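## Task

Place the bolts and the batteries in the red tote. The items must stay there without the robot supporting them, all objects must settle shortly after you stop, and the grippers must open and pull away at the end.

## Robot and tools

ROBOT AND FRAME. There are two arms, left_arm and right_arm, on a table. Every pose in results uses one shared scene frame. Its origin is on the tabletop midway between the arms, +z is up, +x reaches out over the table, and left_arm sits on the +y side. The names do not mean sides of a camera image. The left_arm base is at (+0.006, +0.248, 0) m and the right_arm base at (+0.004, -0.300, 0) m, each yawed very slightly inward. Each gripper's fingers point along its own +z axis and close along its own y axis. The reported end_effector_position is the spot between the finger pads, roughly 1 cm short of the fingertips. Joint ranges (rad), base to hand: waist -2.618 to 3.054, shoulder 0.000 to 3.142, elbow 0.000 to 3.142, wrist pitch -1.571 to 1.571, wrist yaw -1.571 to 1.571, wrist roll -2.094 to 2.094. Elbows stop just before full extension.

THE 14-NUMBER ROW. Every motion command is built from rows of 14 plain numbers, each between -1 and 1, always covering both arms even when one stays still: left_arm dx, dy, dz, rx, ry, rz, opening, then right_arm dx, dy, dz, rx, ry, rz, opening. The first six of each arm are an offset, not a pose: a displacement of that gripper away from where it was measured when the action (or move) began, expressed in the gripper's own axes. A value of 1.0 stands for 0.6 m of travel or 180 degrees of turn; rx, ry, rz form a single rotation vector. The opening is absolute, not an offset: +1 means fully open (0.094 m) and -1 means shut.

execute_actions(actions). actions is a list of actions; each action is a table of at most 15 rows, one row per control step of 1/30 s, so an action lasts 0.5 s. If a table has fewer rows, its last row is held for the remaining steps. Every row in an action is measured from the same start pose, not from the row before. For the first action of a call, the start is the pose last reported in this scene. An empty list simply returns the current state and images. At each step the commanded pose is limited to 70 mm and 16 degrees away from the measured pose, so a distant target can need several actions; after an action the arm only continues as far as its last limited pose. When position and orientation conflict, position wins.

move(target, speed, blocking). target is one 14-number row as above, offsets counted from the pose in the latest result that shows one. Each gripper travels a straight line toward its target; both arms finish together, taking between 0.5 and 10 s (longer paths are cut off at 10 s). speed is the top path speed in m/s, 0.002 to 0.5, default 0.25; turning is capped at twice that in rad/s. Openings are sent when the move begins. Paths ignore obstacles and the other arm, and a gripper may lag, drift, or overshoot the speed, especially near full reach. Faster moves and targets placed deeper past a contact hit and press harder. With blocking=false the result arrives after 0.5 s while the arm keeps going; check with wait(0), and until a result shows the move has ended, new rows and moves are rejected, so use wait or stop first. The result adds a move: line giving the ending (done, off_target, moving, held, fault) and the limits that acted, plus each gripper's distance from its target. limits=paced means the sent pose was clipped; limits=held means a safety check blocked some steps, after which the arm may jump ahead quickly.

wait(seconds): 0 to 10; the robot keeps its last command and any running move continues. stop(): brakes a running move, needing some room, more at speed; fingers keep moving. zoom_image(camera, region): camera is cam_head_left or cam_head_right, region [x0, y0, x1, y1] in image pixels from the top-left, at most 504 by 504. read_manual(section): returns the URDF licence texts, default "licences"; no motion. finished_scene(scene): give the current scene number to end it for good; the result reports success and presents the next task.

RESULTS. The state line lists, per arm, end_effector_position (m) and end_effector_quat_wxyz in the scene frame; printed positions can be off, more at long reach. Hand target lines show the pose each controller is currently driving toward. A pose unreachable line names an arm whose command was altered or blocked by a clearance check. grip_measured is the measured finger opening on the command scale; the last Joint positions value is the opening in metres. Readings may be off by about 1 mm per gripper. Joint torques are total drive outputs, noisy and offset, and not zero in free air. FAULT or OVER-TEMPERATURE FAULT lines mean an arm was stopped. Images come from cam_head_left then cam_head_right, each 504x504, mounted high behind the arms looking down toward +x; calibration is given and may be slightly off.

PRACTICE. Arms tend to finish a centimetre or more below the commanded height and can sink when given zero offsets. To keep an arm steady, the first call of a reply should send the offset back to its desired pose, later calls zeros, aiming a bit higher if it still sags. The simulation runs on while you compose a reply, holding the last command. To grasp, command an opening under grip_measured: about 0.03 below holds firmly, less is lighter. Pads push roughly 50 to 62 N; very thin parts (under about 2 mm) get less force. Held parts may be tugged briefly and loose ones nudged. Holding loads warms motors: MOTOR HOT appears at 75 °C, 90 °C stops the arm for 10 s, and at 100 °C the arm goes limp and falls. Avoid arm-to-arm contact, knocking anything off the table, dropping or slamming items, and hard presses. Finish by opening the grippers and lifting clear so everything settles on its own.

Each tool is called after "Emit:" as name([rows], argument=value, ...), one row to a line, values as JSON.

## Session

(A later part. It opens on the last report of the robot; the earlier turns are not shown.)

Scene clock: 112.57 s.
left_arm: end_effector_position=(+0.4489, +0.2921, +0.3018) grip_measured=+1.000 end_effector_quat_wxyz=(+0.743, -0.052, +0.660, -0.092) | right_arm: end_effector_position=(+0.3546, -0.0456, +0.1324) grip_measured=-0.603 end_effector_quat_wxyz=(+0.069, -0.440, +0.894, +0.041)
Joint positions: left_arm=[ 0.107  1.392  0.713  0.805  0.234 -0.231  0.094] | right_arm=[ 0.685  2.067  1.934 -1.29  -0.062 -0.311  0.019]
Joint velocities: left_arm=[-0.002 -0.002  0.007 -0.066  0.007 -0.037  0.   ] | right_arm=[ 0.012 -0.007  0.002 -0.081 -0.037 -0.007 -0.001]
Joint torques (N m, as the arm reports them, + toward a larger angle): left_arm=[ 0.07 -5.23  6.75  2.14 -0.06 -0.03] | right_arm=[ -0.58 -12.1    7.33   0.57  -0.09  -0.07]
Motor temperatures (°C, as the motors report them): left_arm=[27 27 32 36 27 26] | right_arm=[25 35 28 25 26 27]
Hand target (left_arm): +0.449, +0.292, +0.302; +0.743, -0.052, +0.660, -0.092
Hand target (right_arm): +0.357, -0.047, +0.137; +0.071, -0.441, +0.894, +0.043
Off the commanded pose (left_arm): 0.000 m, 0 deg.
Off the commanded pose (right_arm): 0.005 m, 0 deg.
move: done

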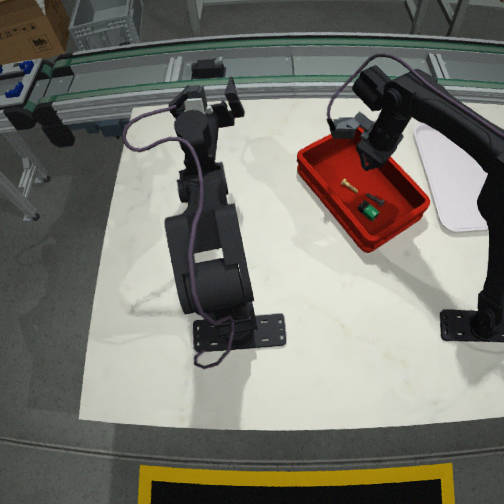

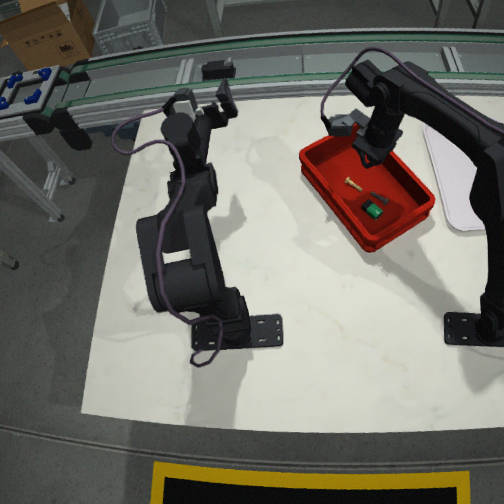

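Emit:
move(target=[0,0,0,0,0,0,1,0.318,-0.547,-0.01,0.047,-0.039,0.212,0.5], speed=0.3)

Emit:
zoom_image(camera="cam_head_left", region=[384,80,504,200])

Scene clock: 119.63 s.
left_arm: end_effector_position=(+0.4489, +0.2921, +0.3018) grip_measured=+1.000 end_effector_quat_wxyz=(+0.743, -0.052, +0.660, -0.092) | right_arm: end_effector_position=(+0.4894, -0.3999, +0.0902) grip_measured=+0.497 end_effector_quat_wxyz=(+0.123, -0.106, +0.987, +0.017)
Joint positions: left_arm=[ 0.107  1.392  0.713  0.805  0.234 -0.231  0.094] | right_arm=[-0.162  2.265  2.064 -1.149 -0.116 -0.449  0.07 ]
Joint velocities: left_arm=[ 0.012 -0.007 -0.012 -0.095  0.022 -0.066  0.   ] | right_arm=[ 0.012  0.002  0.002 -0.066 -0.037  0.066  0.   ]
Joint torques (N m, as the arm reports them, + toward a larger angle): left_arm=[ 0.08 -5.23  6.75  2.14 -0.07 -0.03] | right_arm=[  0.64 -13.81   7.97   0.73  -0.22  -0.05]
Motor temperatures (°C, as the motors report them): left_arm=[27 27 32 36 27 26] | right_arm=[25 35 28 25 26 27]
Hand target (left_arm): +0.449, +0.292, +0.302; +0.743, -0.052, +0.660, -0.092
Hand target (right_arm): +0.493, -0.395, +0.097; +0.130, -0.114, +0.985, +0.022
Off the commanded pose (left_arm): 0.000 m, 0 deg.
Off the commanded pose (right_arm): 0.017 m, 2 deg.
move: off_target (right_arm)

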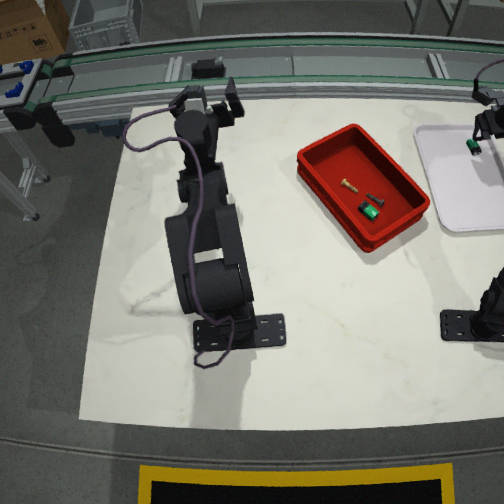

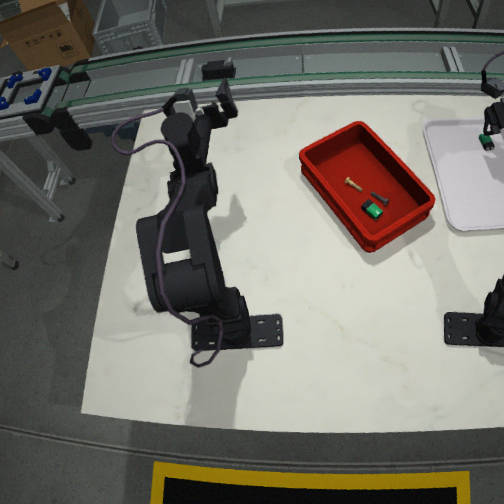

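Region (384, 80, 504, 200) of cam_head_left's 504x504 image, scaled by 4.200, with more detail than that image has.

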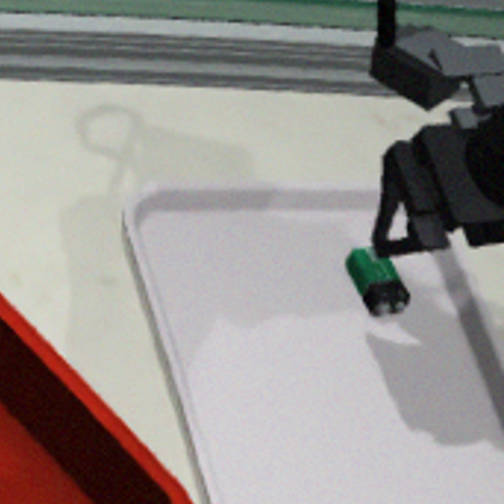

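Emit:
move(target=[0,0,0,0,0,0,1,-0.015,0,0.075,0,0,0,0.5], speed=0.1)

Emit:
zoom_image(camera="cam_head_left", region=[384,80,504,200])

Scene clock: 122.97 s.
left_arm: end_effector_position=(+0.4489, +0.2921, +0.3018) grip_measured=+1.000 end_effector_quat_wxyz=(+0.743, -0.052, +0.660, -0.092) | right_arm: end_effector_position=(+0.5060, -0.3970, +0.0478) grip_measured=+0.497 end_effector_quat_wxyz=(+0.117, -0.107, +0.987, +0.019)
Joint positions: left_arm=[ 0.107  1.392  0.713  0.805  0.234 -0.231  0.094] | right_arm=[-0.148  2.362  2.064 -1.064 -0.114 -0.437  0.07 ]
Joint velocities: left_arm=[-0.017  0.017 -0.017  0.022 -0.051 -0.022  0.   ] | right_arm=[-0.027 -0.017 -0.022  0.007  0.037 -0.051  0.   ]
Joint torques (N m, as the arm reports them, + toward a larger angle): left_arm=[ 0.07 -5.23  6.75  2.15 -0.06 -0.03] | right_arm=[  0.46 -15.21   5.38   0.97  -0.06   0.06]
Motor temperatures (°C, as the motors report them): left_arm=[27 27 32 37 27 26] | right_arm=[25 35 28 25 26 27]
Hand target (left_arm): +0.449, +0.292, +0.302; +0.743, -0.052, +0.660, -0.092
Hand target (right_arm): +0.509, -0.395, +0.049; +0.123, -0.106, +0.987, +0.017
Off the commanded pose (left_arm): 0.000 m, 0 deg.
Off the commanded pose (right_arm): 0.003 m, 1 deg.
move: done

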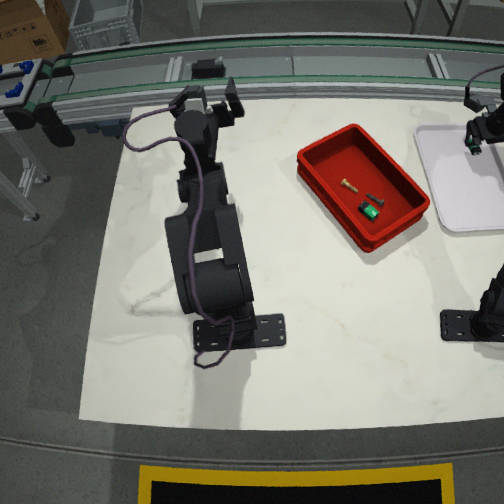

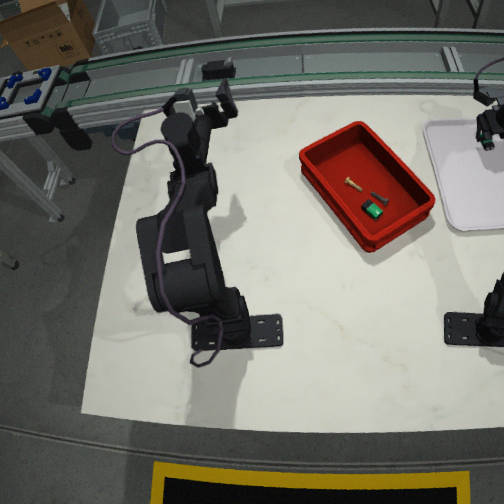

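Region (384, 80, 504, 200) of cam_head_left's 504x504 image, scaled by 4.200, with more detail than that image has.

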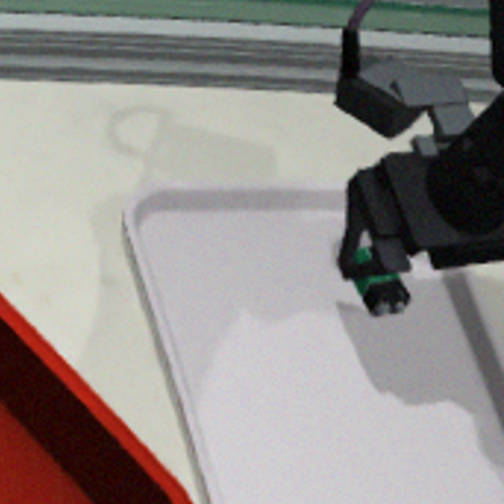

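Emit:
move(target=[0,0,0,0,0,0,1,0.006,0,0.044,0,0,0,0.5], speed=0.06)

Emit:
zoom_image(camera="cam_head_left", region=[384,80,504,200])

Emit:
move(target=[0,0,0,0,0,0,1,0,0,0,0,0,0,-0.53])

Scene clock: 127.37 s.
left_arm: end_effector_position=(+0.4489, +0.2921, +0.3018) grip_measured=+1.000 end_effector_quat_wxyz=(+0.743, -0.052, +0.660, -0.092) | right_arm: end_effector_position=(+0.5079, -0.3974, +0.0236) grip_measured=+0.497 end_effector_quat_wxyz=(+0.115, -0.107, +0.987, +0.020)
Joint positions: left_arm=[ 0.107  1.392  0.713  0.805  0.234 -0.231  0.094] | right_arm=[-0.148  2.387  2.013 -0.991 -0.114 -0.436  0.07 ]
Joint velocities: left_arm=[ 0.007  0.002 -0.007  0.007 -0.051  0.051  0.   ] | right_arm=[-0.002 -0.012 -0.012 -0.022  0.037 -0.051 -0.001]
Joint torques (N m, as the arm reports them, + toward a larger angle): left_arm=[ 0.06 -5.22  6.75  2.15 -0.06 -0.03] | right_arm=[  0.42 -14.94   4.86   0.91  -0.08   0.03]
Motor temperatures (°C, as the motors report them): left_arm=[27 27 32 37 27 26] | right_arm=[25 36 28 26 26 27]
Hand target (left_arm): +0.449, +0.292, +0.302; +0.743, -0.052, +0.660, -0.092
Hand target (right_arm): +0.509, -0.396, +0.021; +0.117, -0.107, +0.987, +0.019
Off the commanded pose (left_arm): 0.000 m, 0 deg.
Off the commanded pose (right_arm): 0.003 m, 0 deg.
move: done

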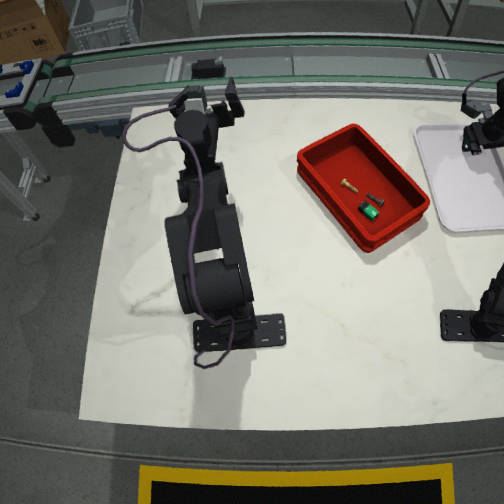

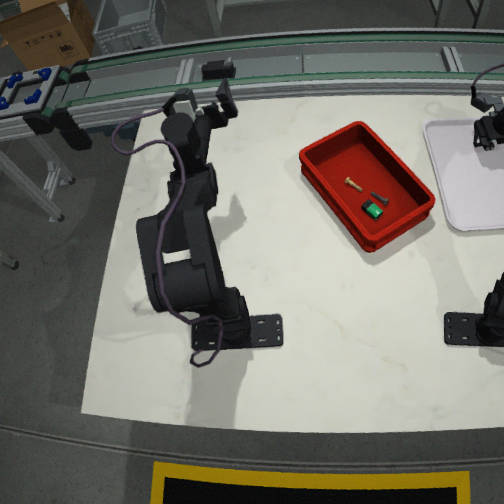

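Region (384, 80, 504, 200) of cam_head_left's 504x504 image, scaled by 4.200, with more detail than that image has.

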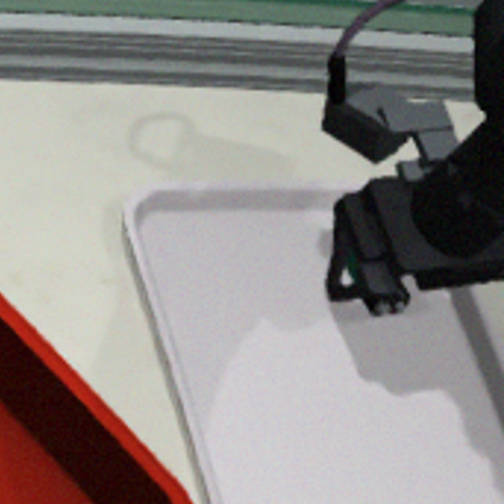

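Scene clock: 127.87 s.
left_arm: end_effector_position=(+0.4489, +0.2921, +0.3018) grip_measured=+1.000 end_effector_quat_wxyz=(+0.743, -0.052, +0.660, -0.092) | right_arm: end_effector_position=(+0.5079, -0.3976, +0.0236) grip_measured=-0.479 end_effector_quat_wxyz=(+0.115, -0.107, +0.987, +0.019)
Joint positions: left_arm=[ 0.107  1.392  0.713  0.805  0.234 -0.231  0.094] | right_arm=[-0.148  2.387  2.013 -0.991 -0.113 -0.436  0.024]
Joint velocities: left_arm=[-0.017 -0.022 -0.002 -0.022 -0.095 -0.037  0.   ] | right_arm=[-0.017 -0.012  0.002  0.007 -0.037  0.037 -0.   ]
Joint torques (N m, as the arm reports them, + toward a larger angle): left_arm=[ 0.08 -5.23  6.75  2.14 -0.06 -0.03] | right_arm=[  0.01 -14.99   5.55   0.82  -0.09   0.01]
Motor temperatures (°C, as the motors report them): left_arm=[27 27 32 37 27 26] | right_arm=[25 36 28 26 26 27]
Hand target (left_arm): +0.449, +0.292, +0.302; +0.743, -0.052, +0.660, -0.092
Hand target (right_arm): +0.508, -0.397, +0.024; +0.115, -0.107, +0.987, +0.020
Off the commanded pose (left_arm): 0.000 m, 0 deg.
Off the commanded pose (right_arm): 0.000 m, 0 deg.
move: done

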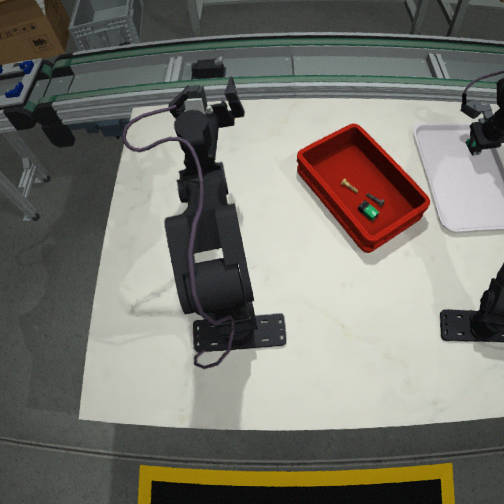

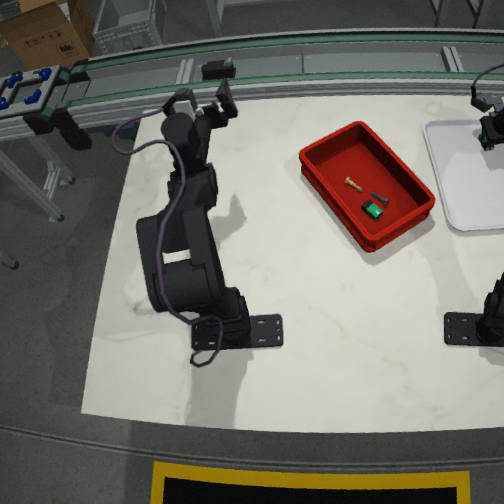

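Emit:
move(target=[0,0,0,0,0,0,1,0,0.115,-0.2,0,0,0,-0.53], speed=0.2)

Emit:
move(target=[0,0,0,0,0,0,1,0.036,0.473,-0.015,-0.047,0.003,-0.2,-0.53], speed=0.3)

Scene clock: 136.07 s.
left_arm: end_effector_position=(+0.4489, +0.2921, +0.3018) grip_measured=+1.000 end_effector_quat_wxyz=(+0.743, -0.052, +0.660, -0.092) | right_arm: end_effector_position=(+0.4631, -0.3408, +0.1255) grip_measured=-0.479 end_effector_quat_wxyz=(+0.100, -0.108, +0.989, +0.023)
Joint positions: left_arm=[ 0.107  1.392  0.713  0.805  0.234 -0.231  0.094] | right_arm=[-0.042  2.15   2.027 -1.262 -0.092 -0.336  0.024]
Joint velocities: left_arm=[ 0.002 -0.002  0.002  0.007  0.007 -0.007  0.   ] | right_arm=[ 0.012 -0.007 -0.002 -0.051  0.022 -0.007 -0.002]
Joint torques (N m, as the arm reports them, + toward a larger angle): left_arm=[ 0.07 -5.23  6.75  2.14 -0.06 -0.04] | right_arm=[  0.38 -14.77   7.77   0.67  -0.05   0.06]
Motor temperatures (°C, as the motors report them): left_arm=[27 27 32 37 27 26] | right_arm=[25 36 28 26 26 27]
Hand target (left_arm): +0.449, +0.292, +0.302; +0.743, -0.052, +0.660, -0.092
Hand target (right_arm): +0.466, -0.340, +0.141; +0.116, -0.107, +0.987, +0.019
Off the commanded pose (left_arm): 0.000 m, 0 deg.
Off the commanded pose (right_arm): 0.016 m, 2 deg.
move: off_target (right_arm)

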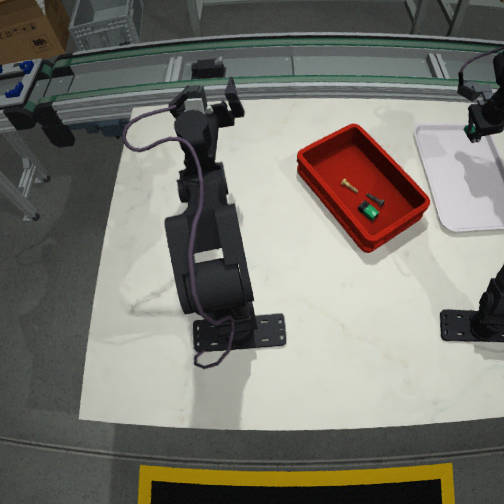

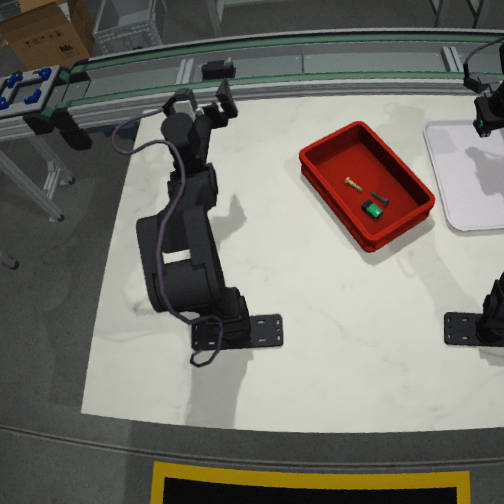

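Scene clock: 137.70 s.
left_arm: end_effector_position=(+0.4489, +0.2921, +0.3018) grip_measured=+1.000 end_effector_quat_wxyz=(+0.743, -0.052, +0.660, -0.092) | right_arm: end_effector_position=(+0.3790, -0.0698, +0.1347) grip_measured=-0.479 end_effector_quat_wxyz=(+0.089, -0.416, +0.903, +0.059)
Joint positions: left_arm=[ 0.107  1.392  0.713  0.805  0.234 -0.231  0.094] | right_arm=[ 0.591  2.053  1.914 -1.244 -0.103 -0.348  0.024]
Joint velocities: left_arm=[-0.027  0.007 -0.017 -0.051  0.022 -0.022  0.   ] | right_arm=[ 0.007  0.012  0.002 -0.007  0.081 -0.007  0.001]
Joint torques (N m, as the arm reports them, + toward a larger angle): left_arm=[ 0.07 -5.23  6.76  2.15 -0.06 -0.03] | right_arm=[ -0.56 -11.84   8.     0.67  -0.1   -0.02]
Motor temperatures (°C, as the motors report them): left_arm=[27 27 32 37 27 26] | right_arm=[25 36 28 26 26 27]
Hand target (left_arm): +0.449, +0.292, +0.302; +0.743, -0.052, +0.660, -0.092
Hand target (right_arm): +0.383, -0.070, +0.141; +0.096, -0.415, +0.903, +0.061
Off the commanded pose (left_arm): 0.000 m, 0 deg.
Off the commanded pose (right_arm): 0.002 m, 0 deg.
move: done

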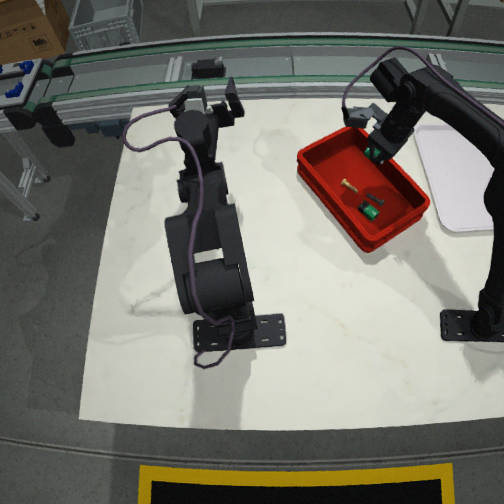

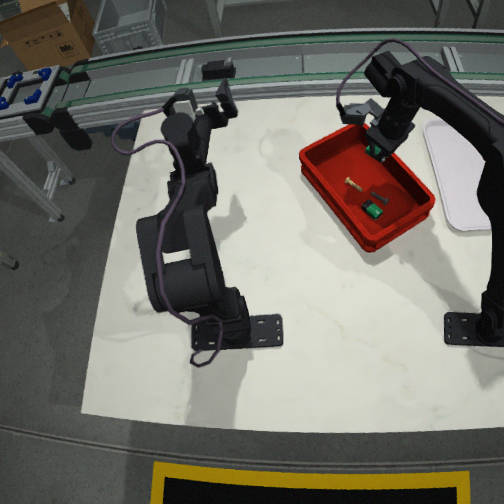

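Emit:
move(target=[0,0,0,0,0,0,1,0,-0.01,0.178,0,0,0,-0.53], speed=0.12)

Emit:
move(target=[0,0,0,0,0,0,1,0,0,0,0,0,0,-0.2])

Emit:
move(target=[0,0,0,0,0,0,1,0,0,-0.2,0,0,0,-0.2])

Emit:
move(target=[0,0,0,0,0,0,1,0.2,-0.2,-0.08,0,0,0,-0.2], speed=0.3)

Scene clock: 143.30 s.
left_arm: end_effector_position=(+0.4489, +0.2921, +0.3018) grip_measured=+1.000 end_effector_quat_wxyz=(+0.743, -0.052, +0.660, -0.092) | right_arm: end_effector_position=(+0.3956, -0.0566, +0.0306) grip_measured=-0.479 end_effector_quat_wxyz=(+0.084, -0.416, +0.904, +0.058)
Joint positions: left_arm=[ 0.107  1.392  0.713  0.805  0.234 -0.231  0.094] | right_arm=[ 0.6    2.184  1.703 -0.912 -0.101 -0.34   0.024]
Joint velocities: left_arm=[-0.012 -0.012  0.002 -0.037 -0.081 -0.022  0.   ] | right_arm=[ 0.002 -0.012  0.007 -0.037 -0.066  0.037 -0.001]
Joint torques (N m, as the arm reports them, + toward a larger angle): left_arm=[ 0.06 -5.22  6.75  2.14 -0.06 -0.03] | right_arm=[  0.78 -13.5    4.71   0.93  -0.06   0.04]
Motor temperatures (°C, as the motors report them): left_arm=[27 27 32 37 27 26] | right_arm=[25 36 28 26 26 27]
Hand target (left_arm): +0.449, +0.292, +0.302; +0.743, -0.052, +0.660, -0.092
Hand target (right_arm): +0.395, -0.053, +0.031; +0.089, -0.416, +0.903, +0.059
Off the commanded pose (left_arm): 0.000 m, 0 deg.
Off the commanded pose (right_arm): 0.002 m, 1 deg.
move: done

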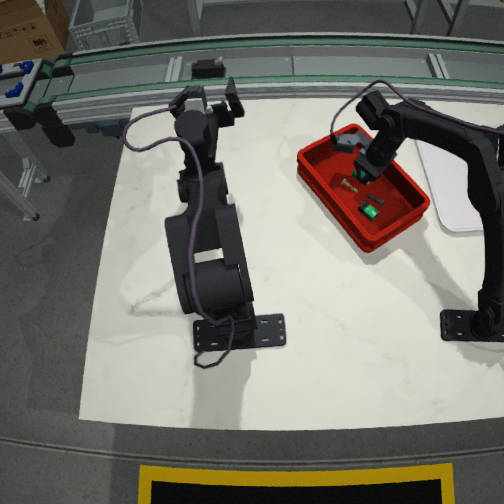

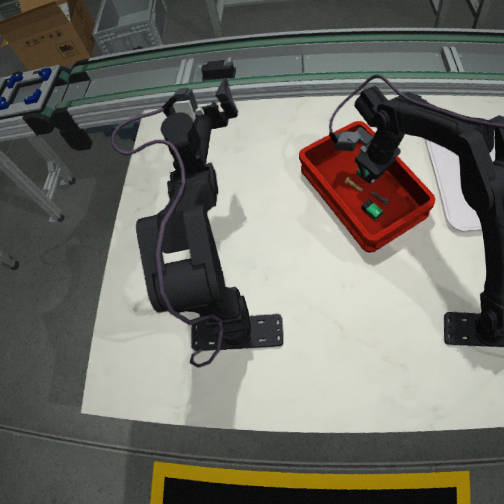

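Scene clock: 143.80 s.
left_arm: end_effector_position=(+0.4489, +0.2921, +0.3018) grip_measured=+1.000 end_effector_quat_wxyz=(+0.743, -0.052, +0.660, -0.092) | right_arm: end_effector_position=(+0.3956, -0.0566, +0.0306) grip_measured=-0.203 end_effector_quat_wxyz=(+0.084, -0.416, +0.904, +0.058)
Joint positions: left_arm=[ 0.107  1.392  0.713  0.805  0.234 -0.231  0.094] | right_arm=[ 0.6    2.184  1.703 -0.912 -0.101 -0.34   0.037]
Joint velocities: left_arm=[ 0.002 -0.007  0.007  0.037  0.037 -0.051  0.   ] | right_arm=[-0.022 -0.022 -0.017  0.007 -0.007 -0.037 -0.   ]
Joint torques (N m, as the arm reports them, + toward a larger angle): left_arm=[ 0.07 -5.23  6.75  2.15 -0.06 -0.03] | right_arm=[  0.01 -13.2    5.46   0.76  -0.08   0.  ]
Motor temperatures (°C, as the motors report them): left_arm=[27 27 32 37 27 26] | right_arm=[25 36 28 26 26 27]
Hand target (left_arm): +0.449, +0.292, +0.302; +0.743, -0.052, +0.660, -0.092
Hand target (right_arm): +0.396, -0.057, +0.031; +0.084, -0.416, +0.904, +0.058
Off the commanded pose (left_arm): 0.000 m, 0 deg.
Off the commanded pose (right_arm): 0.000 m, 0 deg.
move: done

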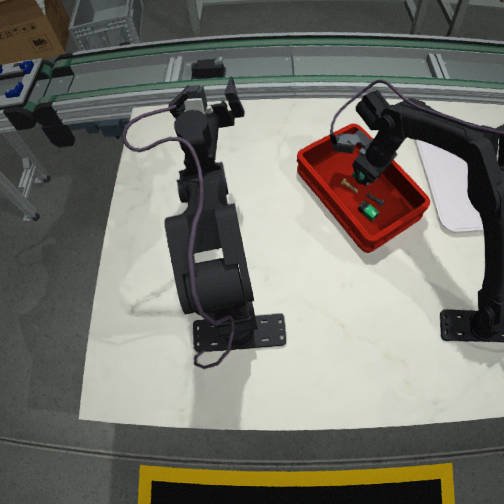

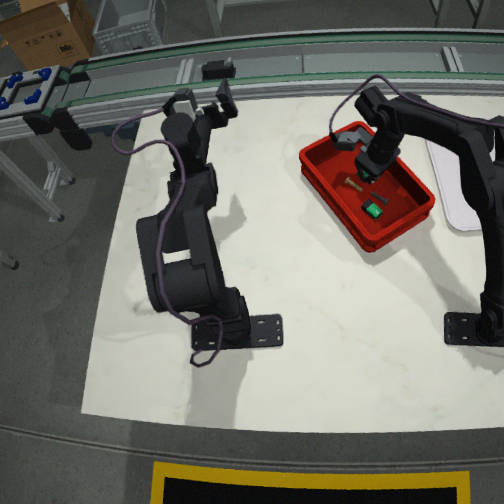

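Scene clock: 145.03 s.
left_arm: end_effector_position=(+0.4489, +0.2921, +0.3018) grip_measured=+1.000 end_effector_quat_wxyz=(+0.743, -0.052, +0.660, -0.092) | right_arm: end_effector_position=(+0.3813, -0.0787, +0.1418) grip_measured=-0.203 end_effector_quat_wxyz=(+0.080, -0.416, +0.904, +0.055)
Joint positions: left_arm=[ 0.107  1.392  0.713  0.805  0.234 -0.231  0.094] | right_arm=[ 0.572  2.069  1.97  -1.305 -0.101 -0.366  0.037]
Joint velocities: left_arm=[-0.017 -0.002 -0.007 -0.066 -0.007 -0.051  0.   ] | right_arm=[ 0.002 -0.007 -0.002 -0.022 -0.051 -0.007 -0.   ]
Joint torques (N m, as the arm reports them, + toward a larger angle): left_arm=[ 0.07 -5.23  6.75  2.14 -0.06 -0.03] | right_arm=[ -0.63 -11.94   7.4    0.63  -0.14  -0.03]
Motor temperatures (°C, as the motors report them): left_arm=[27 27 32 37 27 26] | right_arm=[25 36 28 26 26 27]
Hand target (left_arm): +0.449, +0.292, +0.302; +0.743, -0.052, +0.660, -0.092
Hand target (right_arm): +0.383, -0.080, +0.148; +0.084, -0.416, +0.903, +0.058
Off the commanded pose (left_arm): 0.000 m, 0 deg.
Off the commanded pose (right_arm): 0.007 m, 1 deg.
move: done

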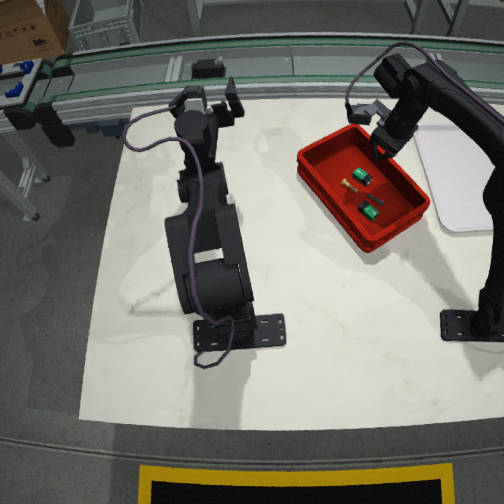

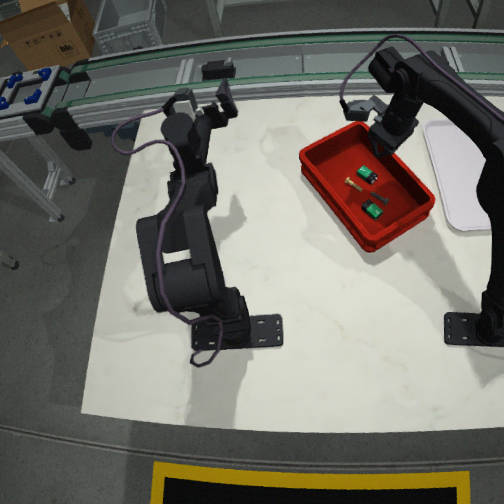

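Scene clock: 146.30 s.
left_arm: end_effector_position=(+0.4489, +0.2921, +0.3018) grip_measured=+1.000 end_effector_quat_wxyz=(+0.743, -0.052, +0.660, -0.092) | right_arm: end_effector_position=(+0.3919, -0.2583, +0.1517) grip_measured=-0.203 end_effector_quat_wxyz=(+0.072, -0.408, +0.909, +0.049)
Joint positions: left_arm=[ 0.107  1.392  0.713  0.805  0.234 -0.231  0.094] | right_arm=[ 0.123  1.939  1.827 -1.361 -0.146 -0.8    0.037]
Joint velocities: left_arm=[-0.007 -0.017  0.007 -0.066 -0.051  0.037  0.   ] | right_arm=[-0.017  0.012 -0.002 -0.051 -0.007 -0.066 -0.001]
Joint torques (N m, as the arm reports them, + toward a larger angle): left_arm=[ 0.07 -5.23  6.76  2.14 -0.06 -0.03] | right_arm=[  0.59 -12.52   5.59   0.41  -0.29  -0.12]
Motor temperatures (°C, as the motors report them): left_arm=[27 27 32 38 27 26] | right_arm=[25 36 28 26 26 27]
Hand target (left_arm): +0.449, +0.292, +0.302; +0.743, -0.052, +0.660, -0.092
Hand target (right_arm): +0.387, -0.253, +0.158; +0.076, -0.416, +0.904, +0.056
Off the commanded pose (left_arm): 0.000 m, 0 deg.
Off the commanded pose (right_arm): 0.011 m, 1 deg.
move: off_target (right_arm)

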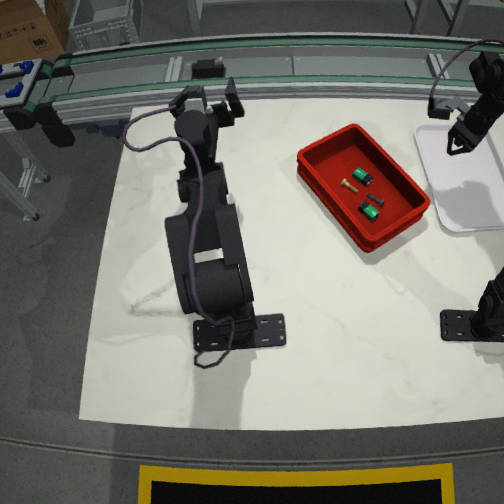

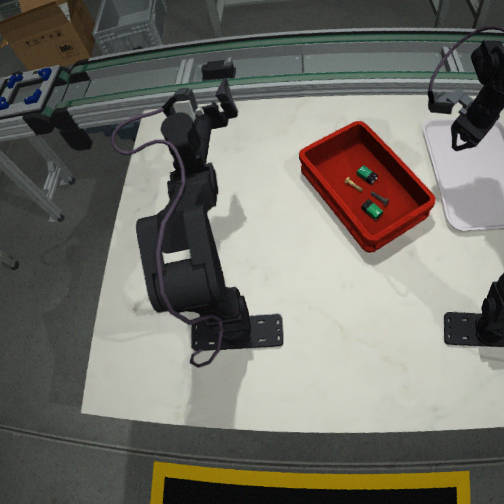

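Emit:
finished_scene(scene=2)

The scene is finished: the task was done.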